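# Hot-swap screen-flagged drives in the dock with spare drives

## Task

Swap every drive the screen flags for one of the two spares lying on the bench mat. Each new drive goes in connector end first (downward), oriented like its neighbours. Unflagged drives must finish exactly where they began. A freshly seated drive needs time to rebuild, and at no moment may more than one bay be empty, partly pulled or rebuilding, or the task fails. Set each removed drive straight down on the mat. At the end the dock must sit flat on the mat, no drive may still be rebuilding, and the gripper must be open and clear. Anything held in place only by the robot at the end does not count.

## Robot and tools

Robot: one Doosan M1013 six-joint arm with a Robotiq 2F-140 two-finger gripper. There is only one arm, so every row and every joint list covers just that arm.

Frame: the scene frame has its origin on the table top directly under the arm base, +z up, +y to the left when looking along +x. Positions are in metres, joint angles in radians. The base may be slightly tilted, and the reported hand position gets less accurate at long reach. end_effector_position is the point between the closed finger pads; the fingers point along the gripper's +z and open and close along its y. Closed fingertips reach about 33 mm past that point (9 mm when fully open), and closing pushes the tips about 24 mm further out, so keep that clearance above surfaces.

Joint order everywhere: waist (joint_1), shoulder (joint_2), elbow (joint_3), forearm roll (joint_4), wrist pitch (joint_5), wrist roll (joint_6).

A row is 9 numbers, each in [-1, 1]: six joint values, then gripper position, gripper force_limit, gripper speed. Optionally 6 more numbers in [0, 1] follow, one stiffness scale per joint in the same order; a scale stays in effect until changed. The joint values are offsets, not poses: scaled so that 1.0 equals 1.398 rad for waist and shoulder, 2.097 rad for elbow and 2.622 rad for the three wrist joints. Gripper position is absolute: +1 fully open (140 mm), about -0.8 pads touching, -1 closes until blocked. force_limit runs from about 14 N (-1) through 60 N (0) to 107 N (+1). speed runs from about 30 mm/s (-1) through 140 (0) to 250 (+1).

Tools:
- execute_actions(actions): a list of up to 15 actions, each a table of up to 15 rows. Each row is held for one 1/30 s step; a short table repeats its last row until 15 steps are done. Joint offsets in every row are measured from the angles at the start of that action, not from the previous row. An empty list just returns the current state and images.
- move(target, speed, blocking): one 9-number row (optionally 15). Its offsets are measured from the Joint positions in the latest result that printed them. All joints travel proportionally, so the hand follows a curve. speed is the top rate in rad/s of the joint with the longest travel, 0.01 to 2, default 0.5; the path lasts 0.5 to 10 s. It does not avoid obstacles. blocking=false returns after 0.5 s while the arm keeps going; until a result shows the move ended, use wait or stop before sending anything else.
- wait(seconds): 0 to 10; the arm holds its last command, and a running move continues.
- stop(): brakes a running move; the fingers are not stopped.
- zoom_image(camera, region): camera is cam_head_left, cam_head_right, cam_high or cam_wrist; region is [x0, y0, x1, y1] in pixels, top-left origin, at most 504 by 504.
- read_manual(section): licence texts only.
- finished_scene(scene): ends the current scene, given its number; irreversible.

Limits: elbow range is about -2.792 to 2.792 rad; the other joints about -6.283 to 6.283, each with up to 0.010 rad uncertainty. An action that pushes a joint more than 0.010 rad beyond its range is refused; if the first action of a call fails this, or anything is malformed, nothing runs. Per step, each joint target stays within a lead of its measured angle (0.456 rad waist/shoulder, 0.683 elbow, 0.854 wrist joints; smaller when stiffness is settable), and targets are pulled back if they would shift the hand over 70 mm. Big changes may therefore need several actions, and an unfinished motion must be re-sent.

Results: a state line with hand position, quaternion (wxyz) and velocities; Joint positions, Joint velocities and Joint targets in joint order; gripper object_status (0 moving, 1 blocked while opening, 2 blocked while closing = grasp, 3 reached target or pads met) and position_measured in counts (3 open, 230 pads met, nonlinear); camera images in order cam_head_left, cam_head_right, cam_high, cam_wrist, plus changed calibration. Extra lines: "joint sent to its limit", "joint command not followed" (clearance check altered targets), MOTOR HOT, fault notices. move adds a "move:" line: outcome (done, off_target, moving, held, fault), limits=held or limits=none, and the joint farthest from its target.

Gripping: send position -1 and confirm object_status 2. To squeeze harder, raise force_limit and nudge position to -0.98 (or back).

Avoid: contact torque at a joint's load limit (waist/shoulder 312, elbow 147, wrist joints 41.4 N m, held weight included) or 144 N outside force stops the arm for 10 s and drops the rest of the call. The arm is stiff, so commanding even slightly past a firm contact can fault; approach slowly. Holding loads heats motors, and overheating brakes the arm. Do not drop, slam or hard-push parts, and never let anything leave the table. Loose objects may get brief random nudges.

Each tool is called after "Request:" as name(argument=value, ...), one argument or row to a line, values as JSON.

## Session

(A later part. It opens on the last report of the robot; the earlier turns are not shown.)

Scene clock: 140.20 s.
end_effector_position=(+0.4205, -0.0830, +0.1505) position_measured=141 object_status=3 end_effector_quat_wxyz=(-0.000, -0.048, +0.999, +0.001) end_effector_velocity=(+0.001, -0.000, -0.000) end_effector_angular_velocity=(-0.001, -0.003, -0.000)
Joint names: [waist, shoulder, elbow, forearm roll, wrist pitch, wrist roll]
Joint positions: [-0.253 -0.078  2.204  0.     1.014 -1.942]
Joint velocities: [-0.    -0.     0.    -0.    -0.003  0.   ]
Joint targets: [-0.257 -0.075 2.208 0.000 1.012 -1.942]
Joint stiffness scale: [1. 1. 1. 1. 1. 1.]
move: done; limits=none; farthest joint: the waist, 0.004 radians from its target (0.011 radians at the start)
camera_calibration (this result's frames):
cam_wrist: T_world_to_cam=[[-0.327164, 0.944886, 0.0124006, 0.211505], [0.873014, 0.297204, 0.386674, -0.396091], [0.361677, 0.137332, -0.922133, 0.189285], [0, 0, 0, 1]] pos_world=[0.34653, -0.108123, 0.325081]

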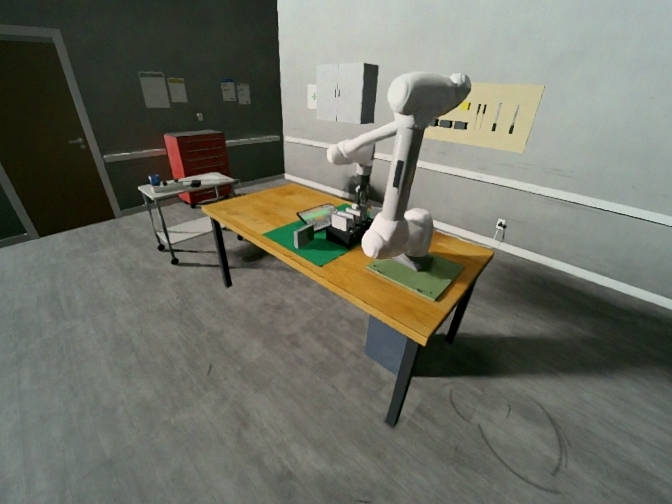

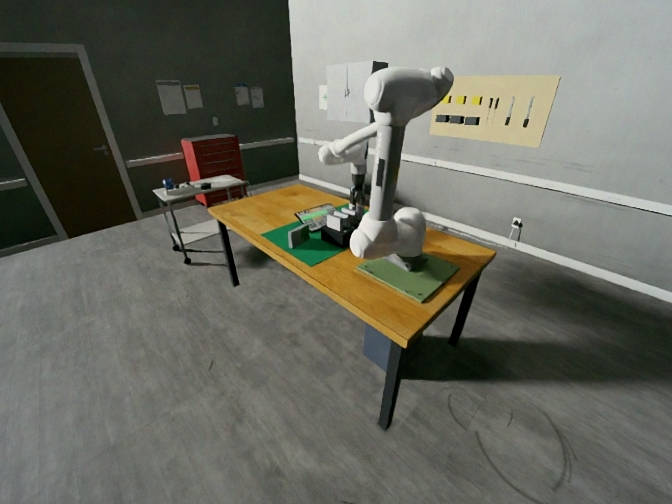

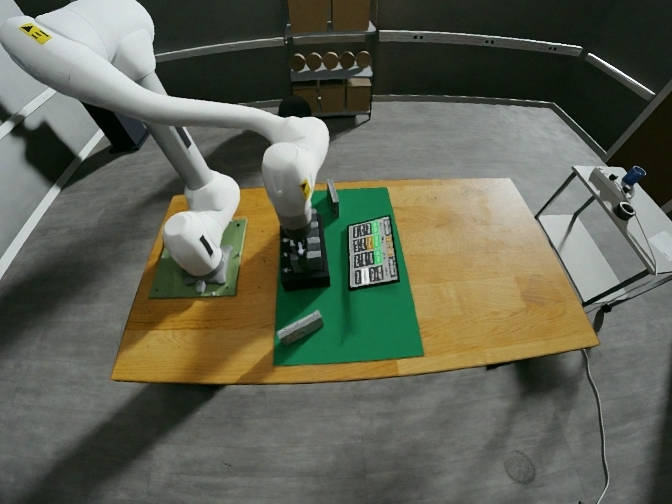

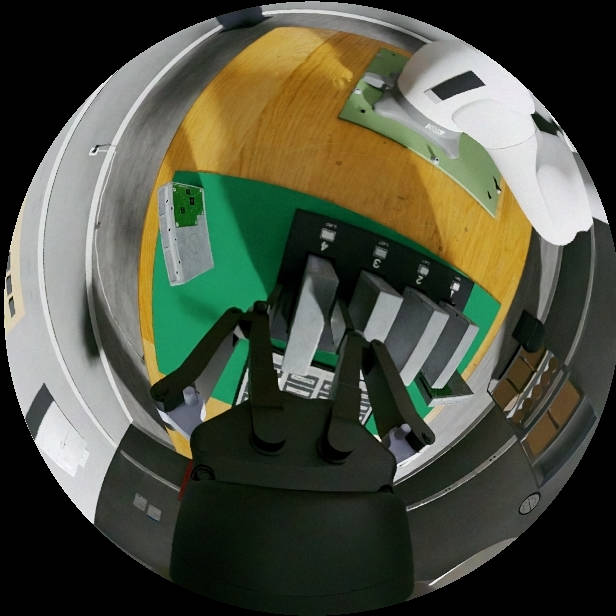

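Request:
move(
  target=[0,0,0,0,0,0.0206,-0.1,0.3,0.5],
  speed=0.2,
)

Request:
move(
  target=[0,0,0,0,0,0,-1,0.3,0.3],
)

Scene clock: 155.70 s.
end_effector_position=(+0.4206, -0.0830, +0.1505) position_measured=141 object_status=3 end_effector_quat_wxyz=(-0.000, -0.025, +1.000, +0.001) end_effector_velocity=(-0.001, +0.000, -0.001) end_effector_angular_velocity=(+0.001, +0.002, -0.003)
Joint names: [waist, shoulder, elbow, forearm roll, wrist pitch, wrist roll]
Joint positions: [-0.253 -0.078  2.204  0.     1.014 -1.895]
Joint velocities: [0.    0.    0.001 0.    0.    0.003]
Joint targets: [-0.253 -0.078 2.204 0.000 1.014 -1.888]
Joint stiffness scale: [1. 1. 1. 1. 1. 1.]
move: done; limits=none; farthest joint: the wrist roll, 0.007 radians from its target (0.054 radians at the start)
camera_calibration (this result's frames):
cam_wrist: T_world_to_cam=[[-0.282505, 0.959187, 0.0122897, 0.19396], [0.885962, 0.255984, 0.38671, -0.404997], [0.367781, 0.120136, -0.92212, 0.18525], [0, 0, 0, 1]] pos_world=[0.345475, -0.104626, 0.325055]

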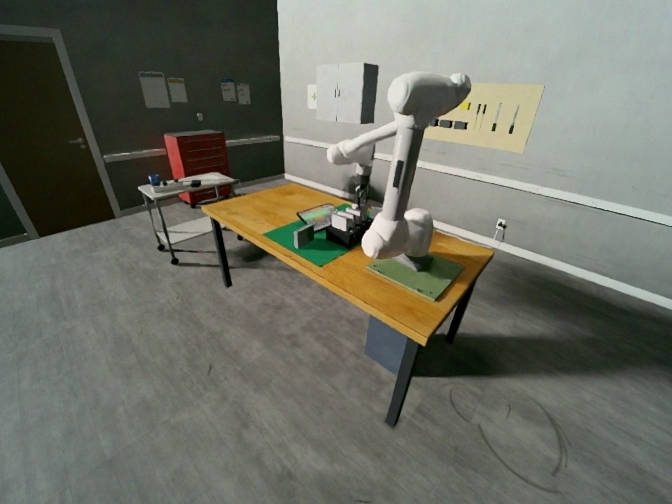

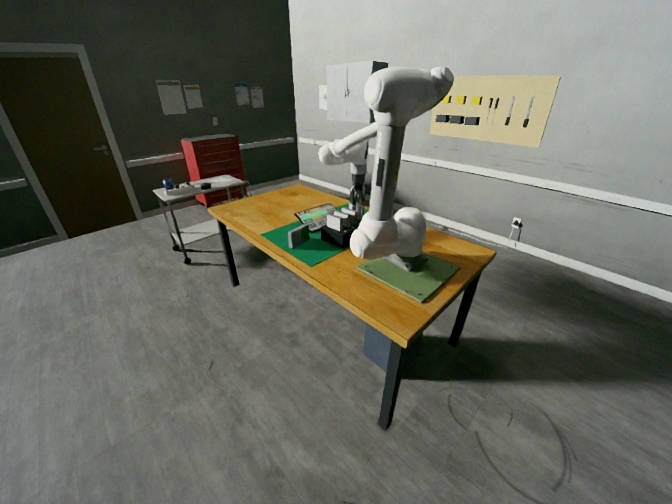

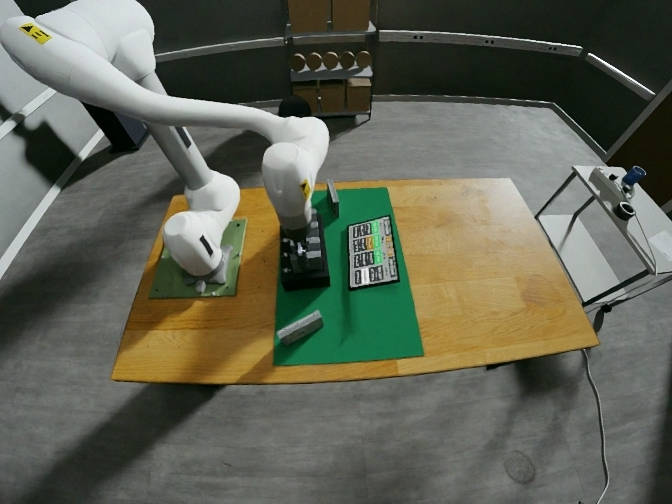

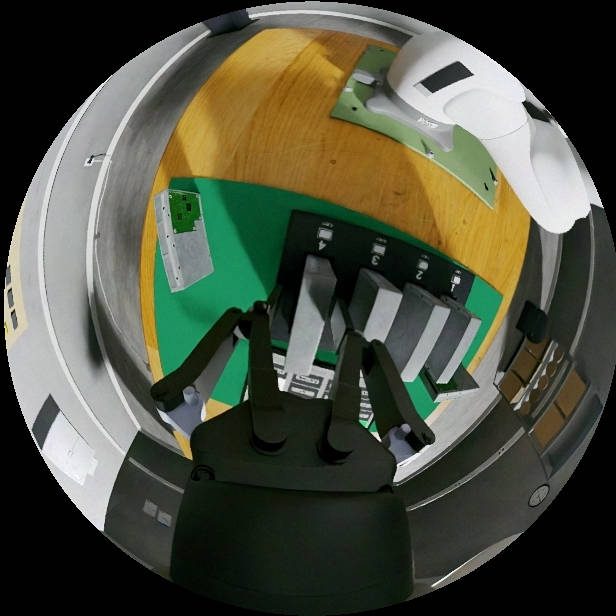

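Scene clock: 156.20 s.
end_effector_position=(+0.4206, -0.0829, +0.1505) position_measured=195 object_status=2 end_effector_quat_wxyz=(-0.000, -0.025, +1.000, +0.001) end_effector_velocity=(-0.001, +0.000, -0.000) end_effector_angular_velocity=(+0.000, +0.001, +0.000)
Joint names: [waist, shoulder, elbow, forearm roll, wrist pitch, wrist roll]
Joint positions: [-0.253 -0.078  2.204  0.     1.014 -1.895]
Joint velocities: [-0.    -0.001  0.001 -0.     0.001 -0.   ]
Joint targets: [-0.253 -0.078 2.204 0.000 1.014 -1.895]
Joint stiffness scale: [1. 1. 1. 1. 1. 1.]
move: done; limits=none; farthest joint: the waist, 0.000 radians from its target (0.000 radians at the start)
camera_calibration (this result's frames):
cam_wrist: T_world_to_cam=[[-0.282395, 0.959218, 0.0124073, 0.193859], [0.885978, 0.255831, 0.386774, -0.405047], [0.367826, 0.120216, -0.922091, 0.185224], [0, 0, 0, 1]] pos_world=[0.345478, -0.104597, 0.32505]

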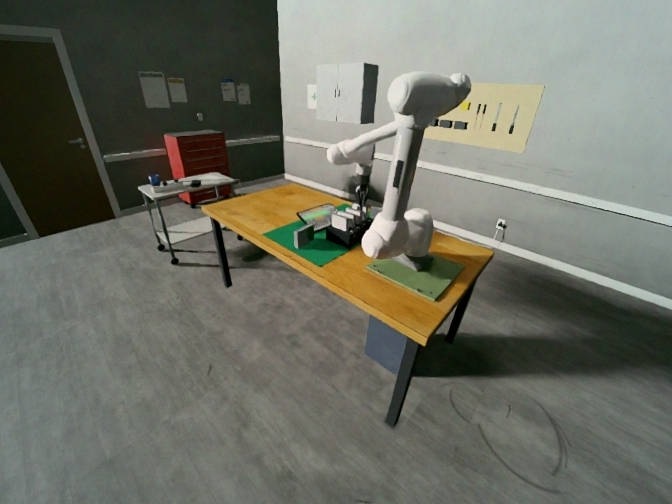

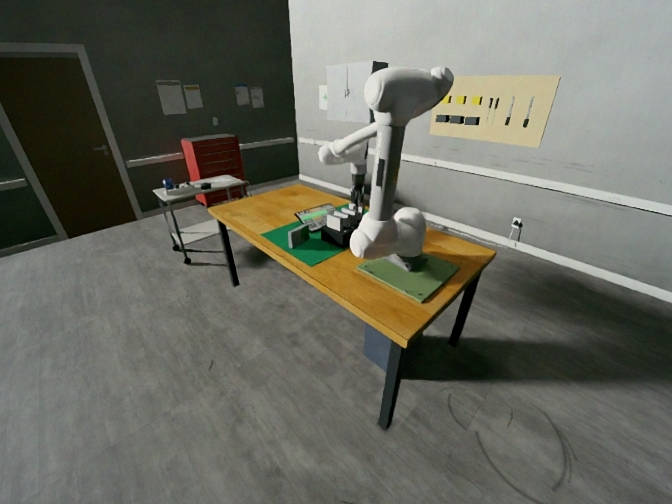

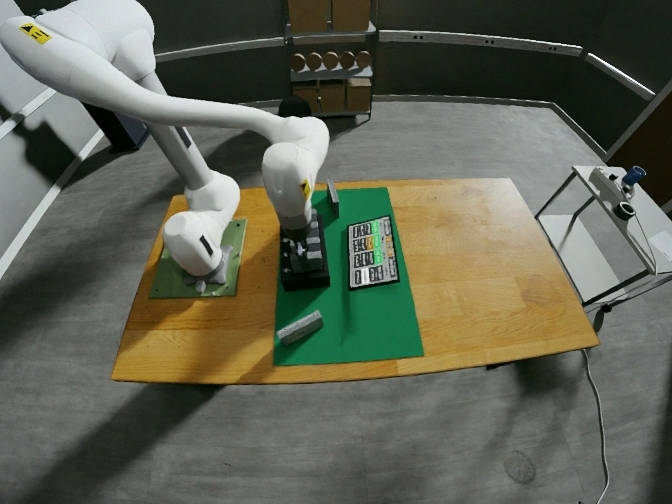

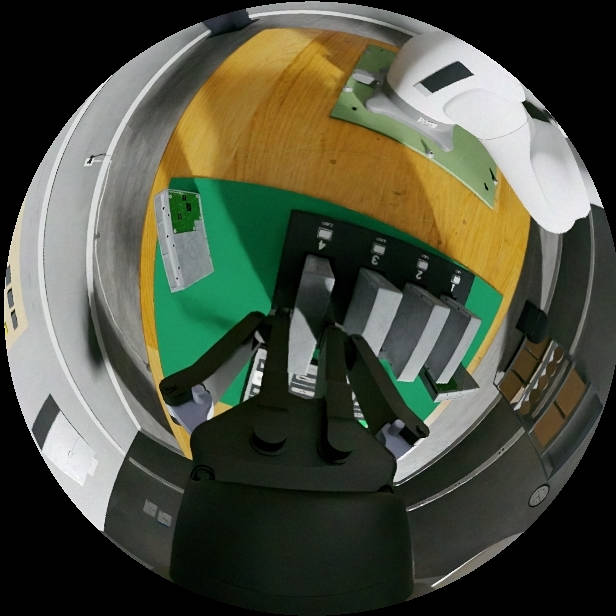

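Request:
move(
  target=[0,-0.0303,-0.0253,0,0.0348,0,-1,0.3,0.3],
  speed=0.2,
)

Request:
move(
  target=[0,-0.0385,-0.0451,0,0.0559,0,-1,0.3,0.3],
  speed=0.25,
)

Request:
zoom_image(
  camera="cam_high",
  region=[260, 200, 410, 300],
)

Scene clock: 183.53 s.
end_effector_position=(+0.4206, -0.0830, +0.1910) position_measured=195 object_status=2 end_effector_quat_wxyz=(-0.001, -0.025, +1.000, +0.002) end_effector_velocity=(-0.001, +0.000, +0.001) end_effector_angular_velocity=(+0.001, +0.002, -0.000)
Joint names: [waist, shoulder, elbow, forearm roll, wrist pitch, wrist roll]
Joint positions: [-0.253 -0.117  2.155  0.     1.103 -1.895]
Joint velocities: [ 0.    -0.001 -0.001 -0.     0.003  0.   ]
Joint targets: [-0.253 -0.121 2.151 0.000 1.105 -1.895]
Joint stiffness scale: [1. 1. 1. 1. 1. 1.]
move: done; limits=none; farthest joint: the elbow, 0.004 radians from its target (0.053 radians at the start)
camera_calibration (this result's frames):
cam_wrist: T_world_to_cam=[[-0.2824, 0.959207, 0.0131037, 0.193274], [0.88645, 0.255709, 0.385771, -0.420656], [0.366684, 0.120557, -0.922502, 0.223194], [0, 0, 0, 1]] pos_world=[0.34563, -0.104732, 0.365641]

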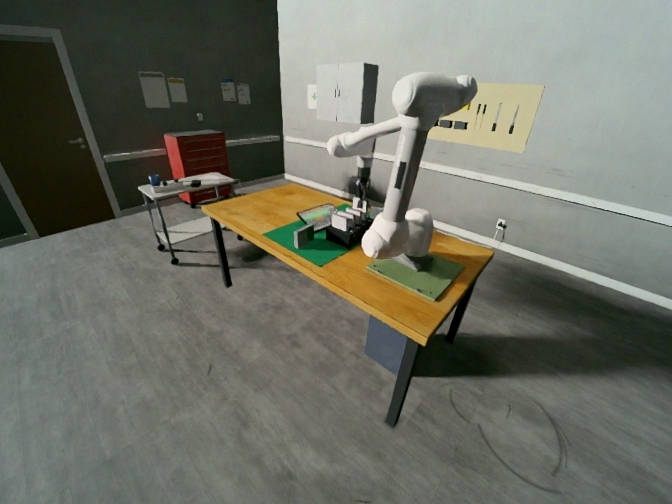

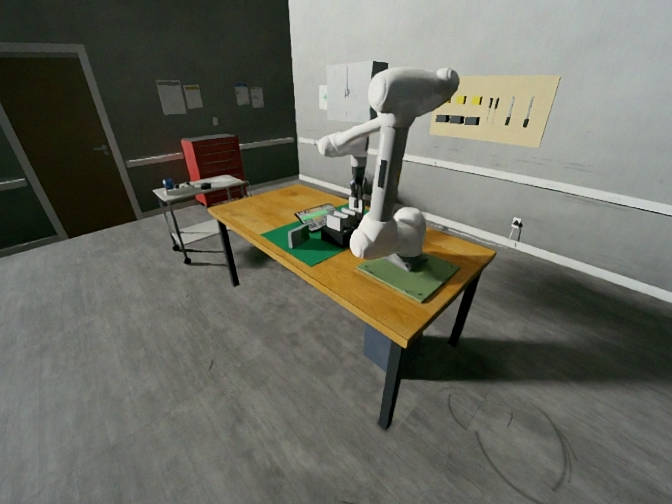

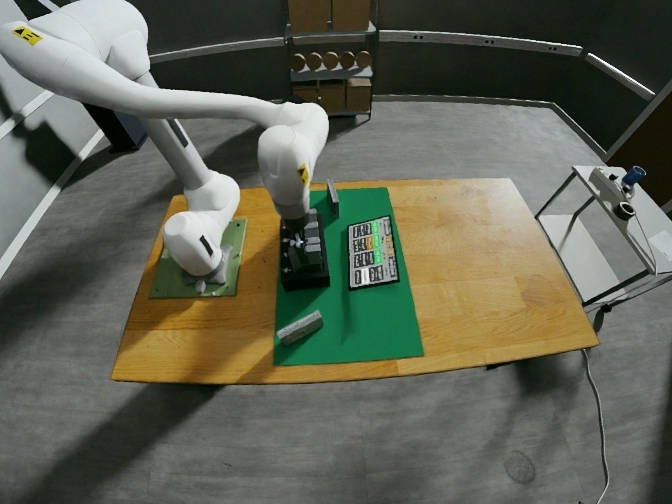

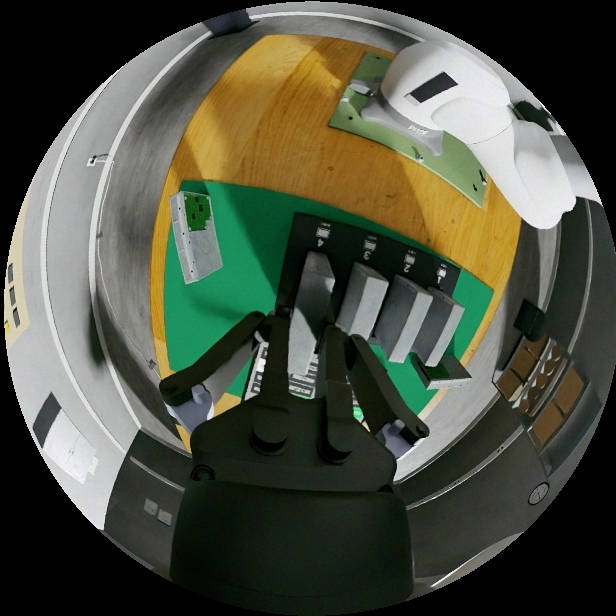

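Scene clock: 184.63 s.
end_effector_position=(+0.4196, -0.0829, +0.2594) position_measured=195 object_status=2 end_effector_quat_wxyz=(-0.002, -0.025, +1.000, +0.002) end_effector_velocity=(-0.001, +0.000, +0.001) end_effector_angular_velocity=(+0.001, +0.002, -0.000)
Joint names: [waist, shoulder, elbow, forearm roll, wrist pitch, wrist roll]
Joint positions: [-0.253 -0.167  2.064  0.     1.248 -1.895]
Joint velocities: [-0.    -0.    -0.001 -0.     0.003  0.   ]
Joint targets: [-0.253 -0.171 2.060 0.000 1.250 -1.895]
Joint stiffness scale: [1. 1. 1. 1. 1. 1.]
move: done; limits=none; farthest joint: the shoulder, 0.004 radians from its target (0.054 radians at the start)
camera_calibration (this result's frames):
cam_wrist: T_world_to_cam=[[-0.282402, 0.959186, 0.0145571, 0.191625], [0.887442, 0.255457, 0.383652, -0.44615], [0.364275, 0.121263, -0.923363, 0.287973], [0, 0, 0, 1]] pos_world=[0.345146, -0.104752, 0.434281]

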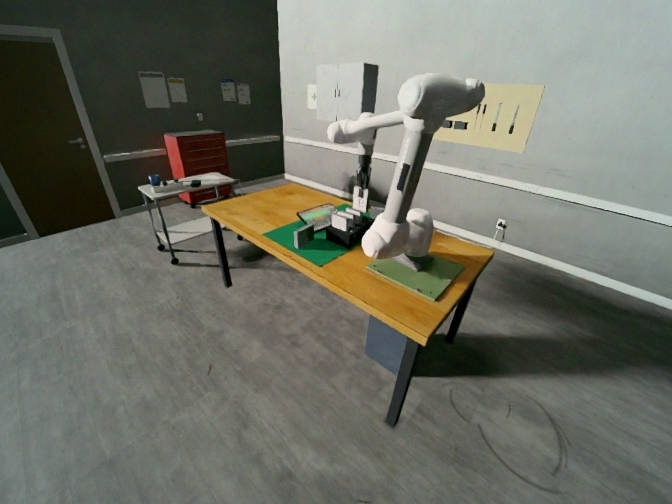

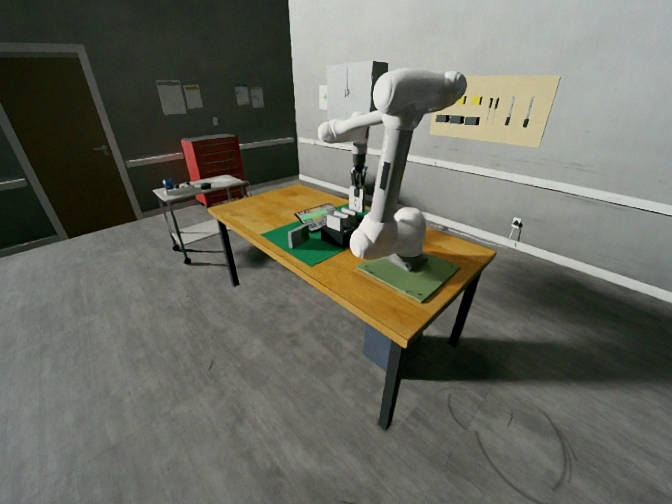

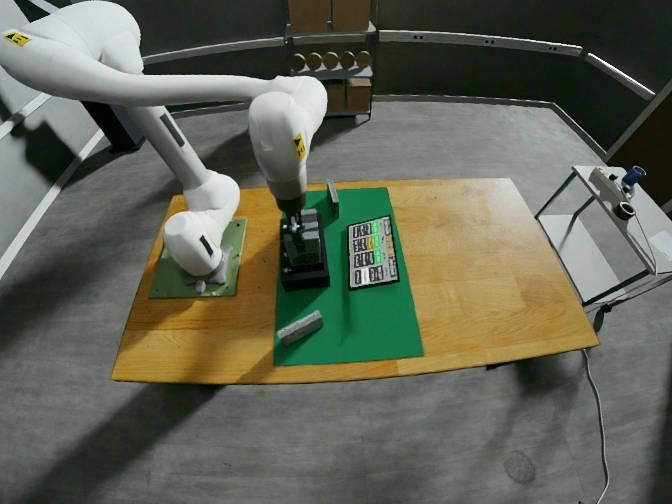

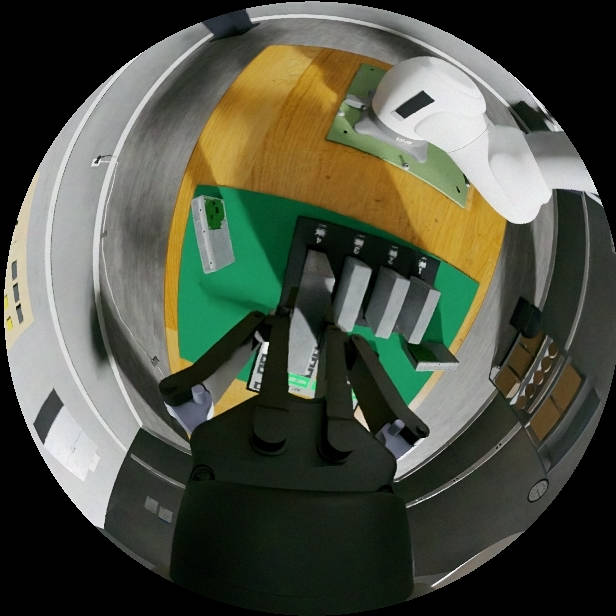

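Region (260, 200, 410, 300) of cam_high's 672x504 image, scaled by 3.360, with more detail than that image has.

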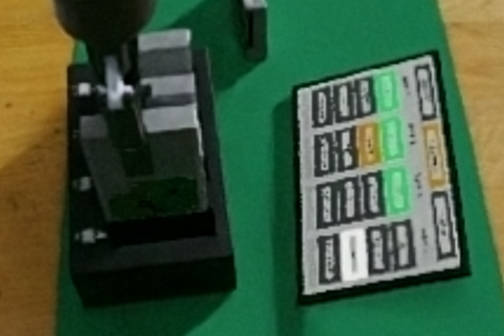

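Request:
move(
  target=[-0.1081,0.3499,-0.2536,0,0.0165,0,-1,0.3,0.3],
  speed=0.5,
)

Request:
move(
  target=[0,0.0548,0.0631,0,-0.0781,0,-1,0.3,0.3],
  speed=0.3,
)

Scene clock: 195.50 s.
end_effector_position=(+0.6813, -0.2685, +0.2587) position_measured=195 object_status=2 end_effector_quat_wxyz=(-0.001, +0.049, +0.999, +0.002) end_effector_velocity=(+0.001, -0.001, +0.001) end_effector_angular_velocity=(-0.001, -0.002, +0.000)
Joint names: [waist, shoulder, elbow, forearm roll, wrist pitch, wrist roll]
Joint positions: [-0.4    0.318  1.535  0.     1.289 -1.895]
Joint velocities: [-0.     0.    -0.003 -0.     0.    -0.   ]
Joint targets: [-0.404 0.322 1.532 0.000 1.291 -1.895]
Joint stiffness scale: [1. 1. 1. 1. 1. 1.]
move: done; limits=none; farthest joint: the waist, 0.004 radians from its target (0.151 radians at the start)
camera_calibration (this result's frames):
cam_wrist: T_world_to_cam=[[-0.138522, 0.99027, 0.0133011, 0.354189], [0.914801, 0.122797, 0.384786, -0.685239], [0.379409, 0.0654692, -0.92291, 0.1891], [0, 0, 0, 1]] pos_world=[0.604174, -0.278978, 0.433482]

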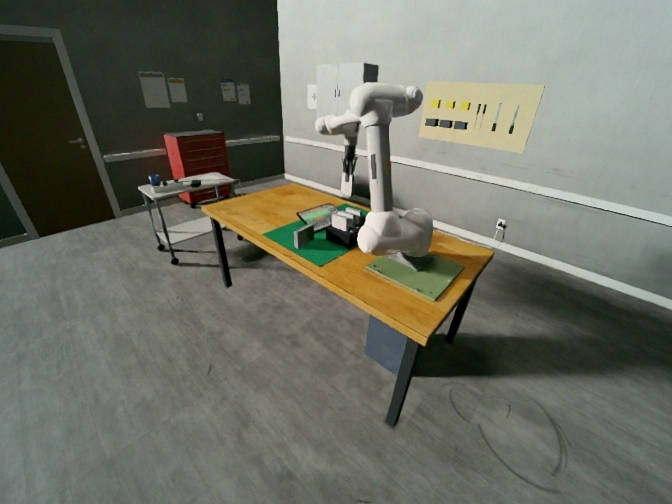

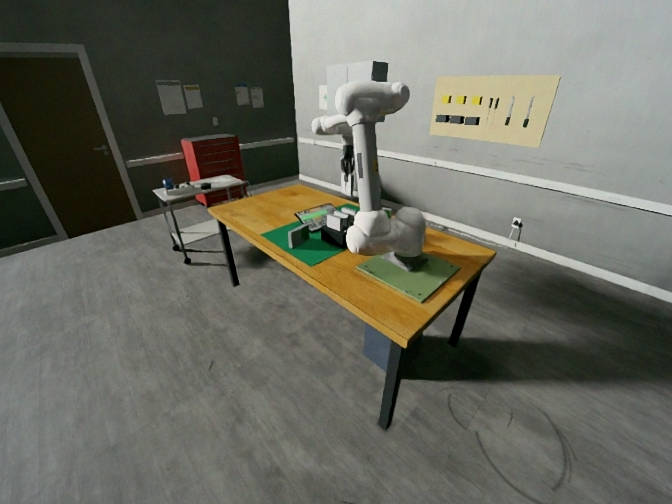

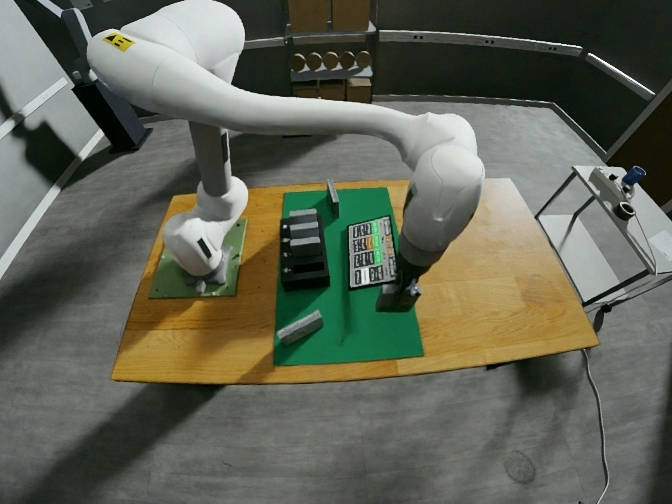

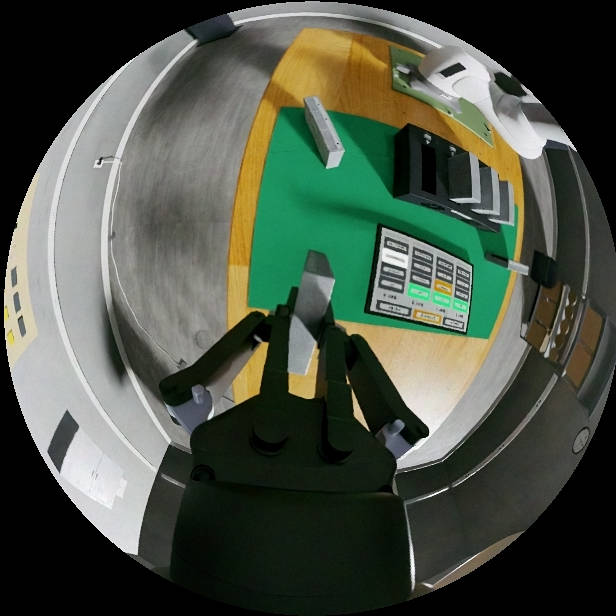

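Scene clock: 196.73 s.
end_effector_position=(+0.6813, -0.2682, +0.1385) position_measured=195 object_status=2 end_effector_quat_wxyz=(-0.001, +0.049, +0.999, +0.002) end_effector_velocity=(+0.001, -0.000, +0.001) end_effector_angular_velocity=(-0.001, -0.003, -0.000)
Joint names: [waist, shoulder, elbow, forearm roll, wrist pitch, wrist roll]
Joint positions: [-0.4    0.391  1.664  0.     1.086 -1.895]
Joint velocities: [ 0.    -0.001 -0.     0.    -0.002  0.   ]
Joint targets: [-0.400 0.395 1.668 0.000 1.084 -1.895]
Joint stiffness scale: [1. 1. 1. 1. 1. 1.]
move: done; limits=none; farthest joint: the shoulder, 0.003 radians from its target (0.076 radians at the start)
camera_calibration (this result's frames):
cam_wrist: T_world_to_cam=[[-0.138474, 0.990279, 0.0131171, 0.355557], [0.914701, 0.122806, 0.385022, -0.63895], [0.379668, 0.0653139, -0.922814, 0.0778723], [0, 0, 0, 1]] pos_world=[0.604117, -0.27872, 0.313207]

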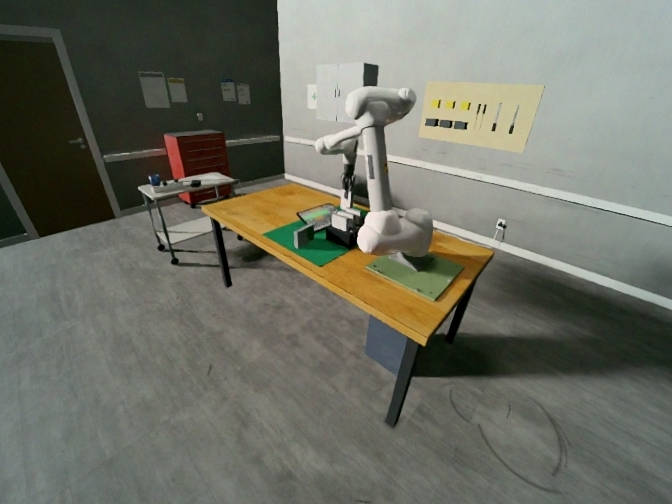

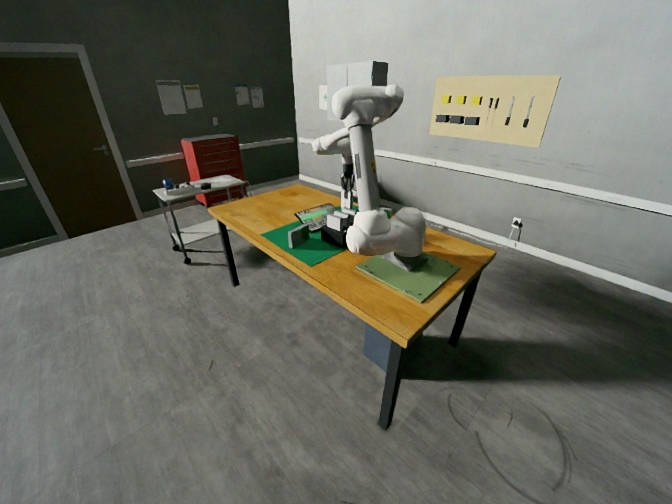

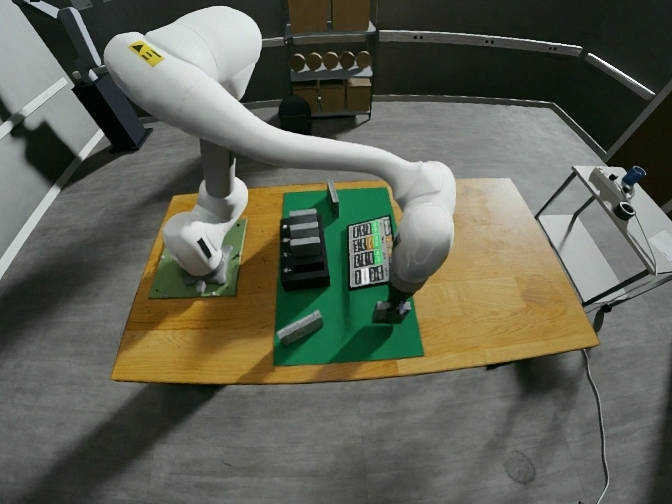

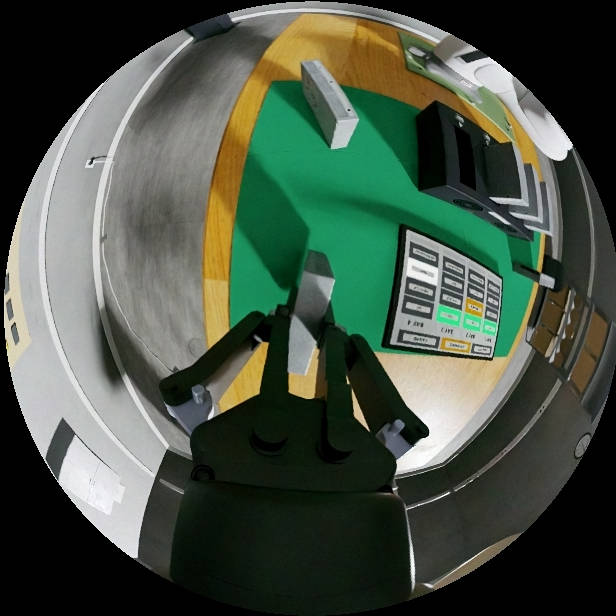

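Request:
move(
  target=[0,0.0183,0.0125,0,-0.0126,0,-1,0.3,0.3,1,0.3,0.3,1,1,1],
  speed=0.1,
)

Request:
zoom_image(
  camera="cam_high",
  region=[265, 295, 345, 355],
)

Request:
zoom_image(
  camera="cam_high",
  region=[300, 165, 370, 225],
)

Scene clock: 207.40 s.
end_effector_position=(+0.6831, -0.2691, +0.1264) position_measured=195 object_status=2 end_effector_quat_wxyz=(+0.002, +0.049, +0.999, +0.000) end_effector_velocity=(+0.000, -0.000, -0.001) end_effector_angular_velocity=(+0.000, +0.000, +0.000)
Joint names: [waist, shoulder, elbow, forearm roll, wrist pitch, wrist roll]
Joint positions: [-0.4    0.401  1.675  0.     1.06  -1.895]
Joint velocities: [ 0.     0.001  0.     0.    -0.001 -0.   ]
Joint targets: [-0.400 0.417 1.691 0.000 1.053 -1.895]
Joint stiffness scale: [1.  0.3 0.3 1.  1.  1. ]
move: off_target; limits=none; farthest joint: the shoulder, 0.016 radians from its target (0.025 radians at the start)
camera_calibration (this result's frames):
cam_wrist: T_world_to_cam=[[-0.138522, 0.99031, 0.00986069, 0.357223], [0.912542, 0.123762, 0.389809, -0.634776], [0.384811, 0.0629952, -0.920843, 0.0617197], [0, 0, 0, 1]] pos_world=[0.604992, -0.279088, 0.300753]

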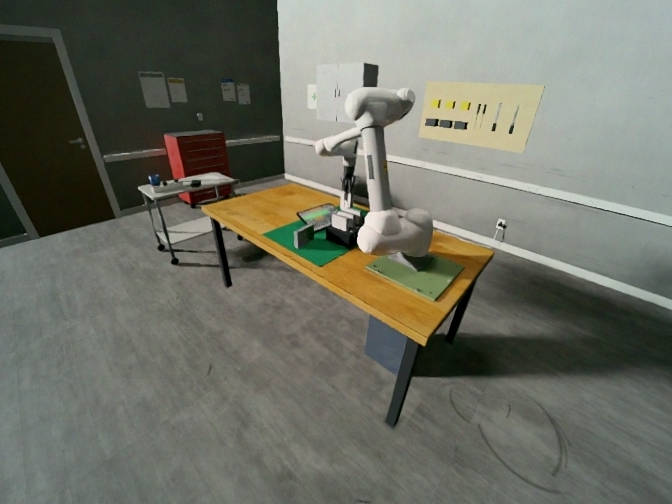

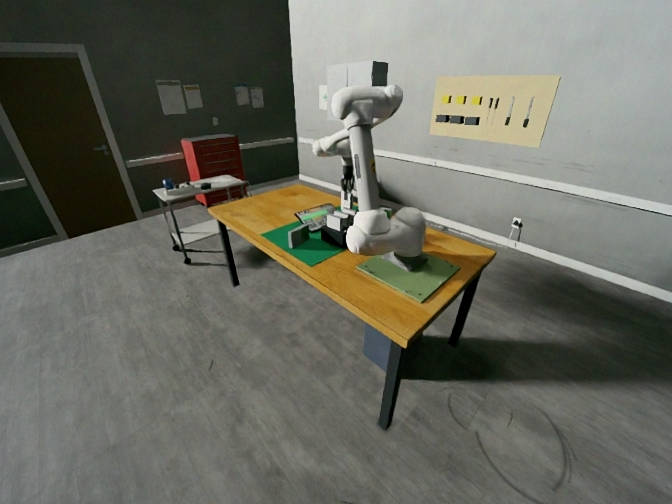

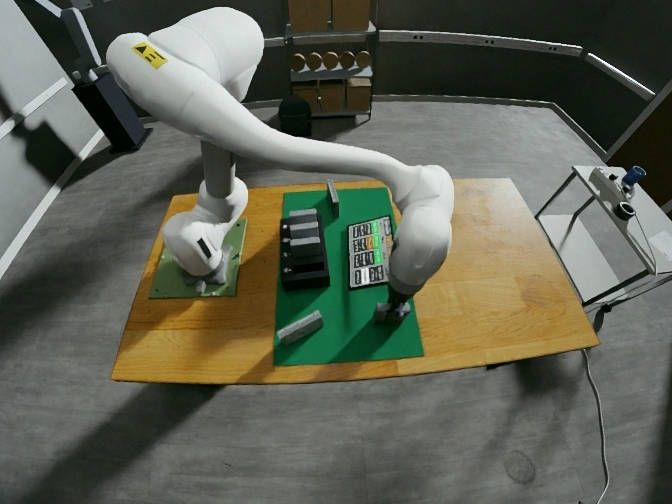

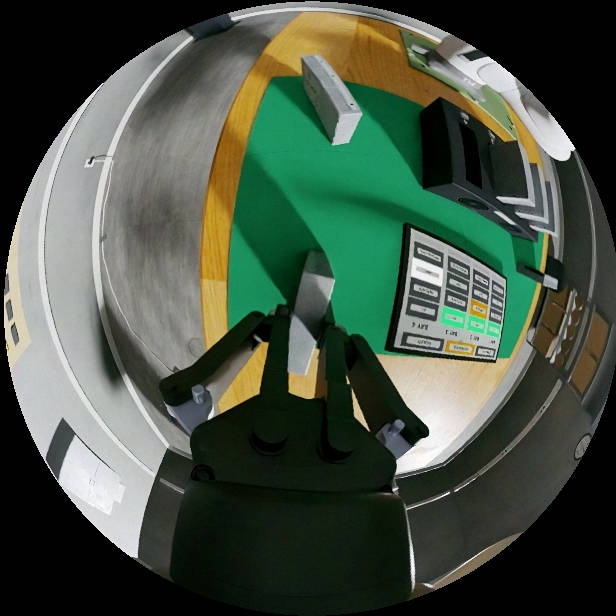

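Region (265, 295, 345, 355) of cam_high's 672x504 image, scaled by 6.300, with more detail than that image has; it fills the top 378 rows of this view, and the rest is white.

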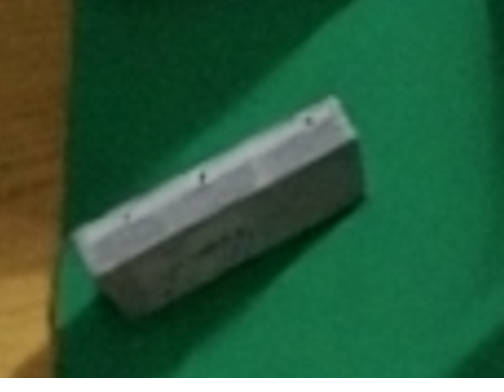

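Region (300, 165, 370, 225) of cam_high's 672x504 image, scaled by 7.200, with more detail than that image has; it fills the top 432 rows of this view, and the rest is white.

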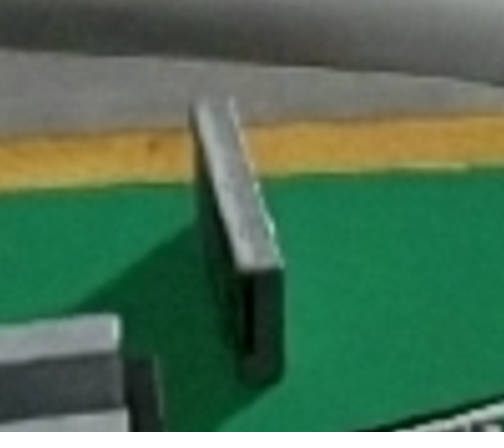

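Drive is set down. Release and lift.

Request:
move(
  target=[0,0,0,0,0,0,0.2,0.3,0.5,1,0.3,0.3,1,1,1],
)

Request:
move(
  target=[0,-0.0622,-0.0682,0,0.0885,0,0.2,0.3,0.5,1,1,1,1,1,1],
  speed=0.35,
)

Scene clock: 214.27 s.
end_effector_position=(+0.6835, -0.2692, +0.1273) position_measured=104 object_status=3 end_effector_quat_wxyz=(+0.002, +0.049, +0.999, +0.000) end_effector_velocity=(+0.001, -0.000, +0.001) end_effector_angular_velocity=(-0.001, -0.002, +0.000)
Joint names: [waist, shoulder, elbow, forearm roll, wrist pitch, wrist roll]
Joint positions: [-0.4    0.4    1.674  0.     1.06  -1.895]
Joint velocities: [-0.    -0.001 -0.001 -0.    -0.001 -0.   ]
Joint targets: [-0.400 0.401 1.675 0.000 1.060 -1.895]
Joint stiffness scale: [1.  0.3 0.3 1.  1.  1. ]
move: done; limits=none; farthest joint: the shoulder, 0.001 radians from its target (0.000 radians at the start)
camera_calibration (this result's frames):
cam_wrist: T_world_to_cam=[[-0.138531, 0.990316, 0.00918241, 0.357526], [0.912088, 0.123964, 0.390805, -0.635188], [0.385882, 0.0625136, -0.920428, 0.0614593], [0, 0, 0, 1]] pos_world=[0.605159, -0.279165, 0.301521]

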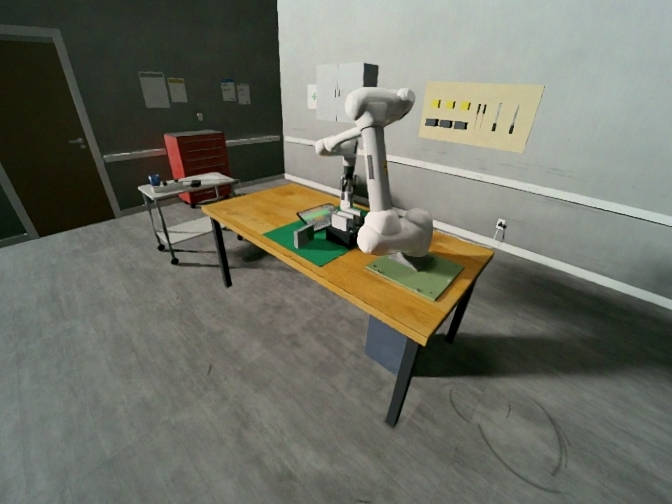

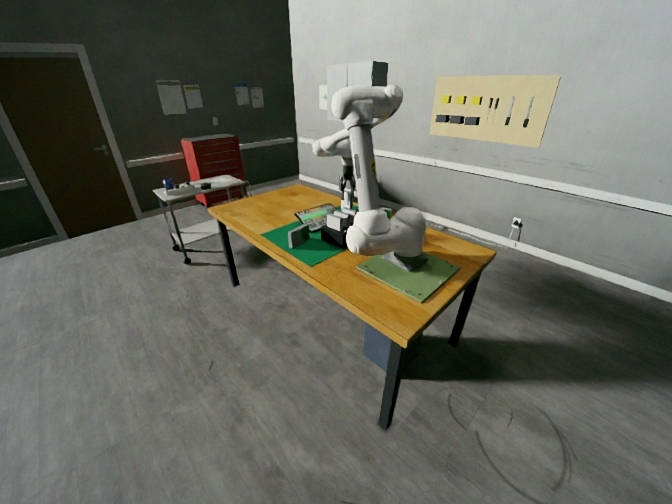

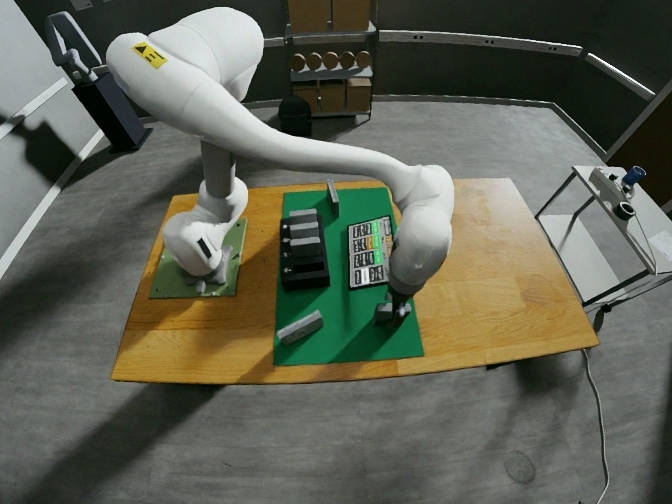

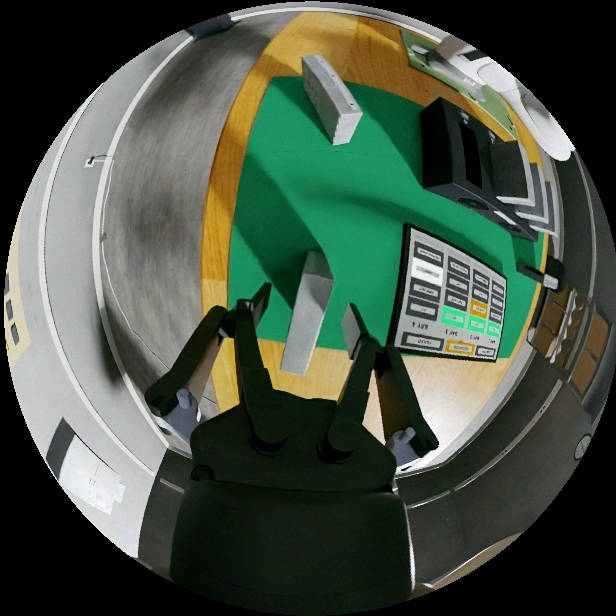

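Scene clock: 215.47 s.
end_effector_position=(+0.6811, -0.2684, +0.2604) position_measured=104 object_status=3 end_effector_quat_wxyz=(-0.001, +0.049, +0.999, +0.001) end_effector_velocity=(-0.001, +0.000, +0.001) end_effector_angular_velocity=(+0.001, +0.001, -0.000)
Joint names: [waist, shoulder, elbow, forearm roll, wrist pitch, wrist roll]
Joint positions: [-0.4    0.317  1.534  0.     1.29  -1.895]
Joint velocities: [-0.    -0.001 -0.     0.     0.002  0.   ]
Joint targets: [-0.400 0.313 1.531 0.000 1.292 -1.895]
Joint stiffness scale: [1. 1. 1. 1. 1. 1.]
move: done; limits=none; farthest joint: the shoulder, 0.004 radians from its target (0.087 radians at the start)
camera_calibration (this result's frames):
cam_wrist: T_world_to_cam=[[-0.138535, 0.990277, 0.0126535, 0.354224], [0.914373, 0.122987, 0.385741, -0.685605], [0.380434, 0.0650086, -0.92252, 0.189799], [0, 0, 0, 1]] pos_world=[0.603765, -0.278798, 0.435077]

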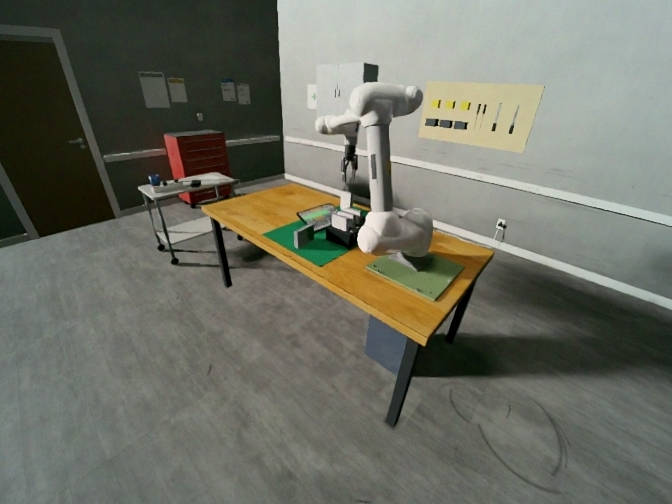

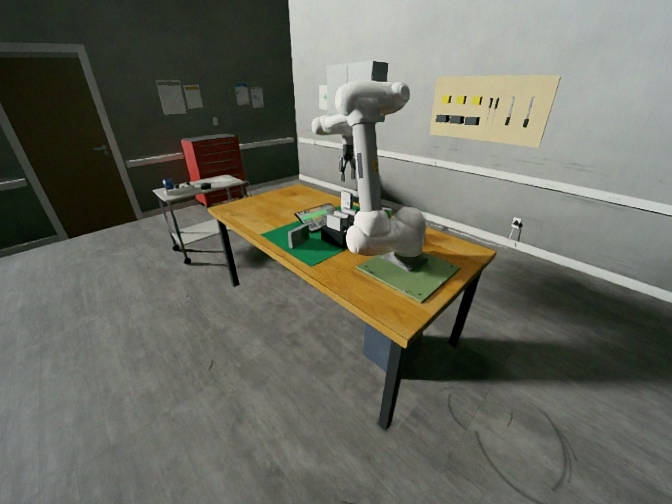

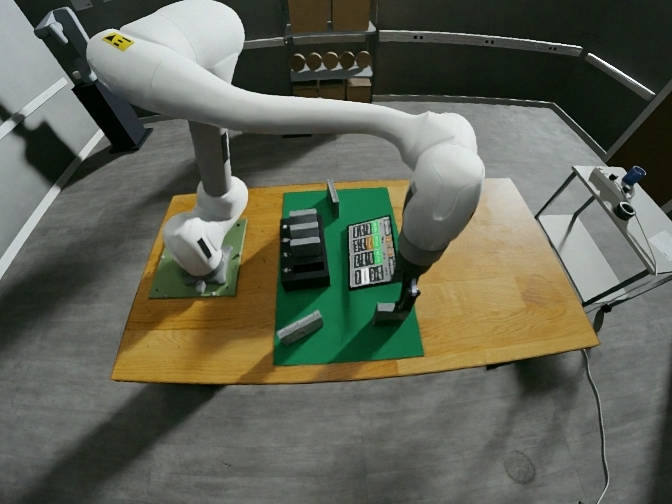

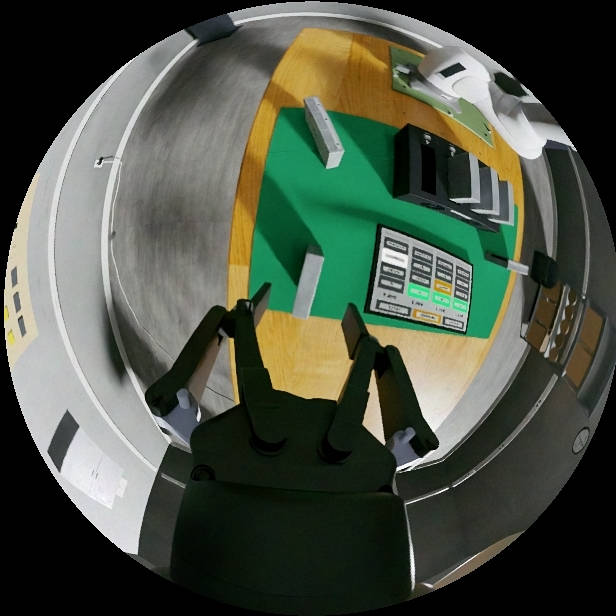

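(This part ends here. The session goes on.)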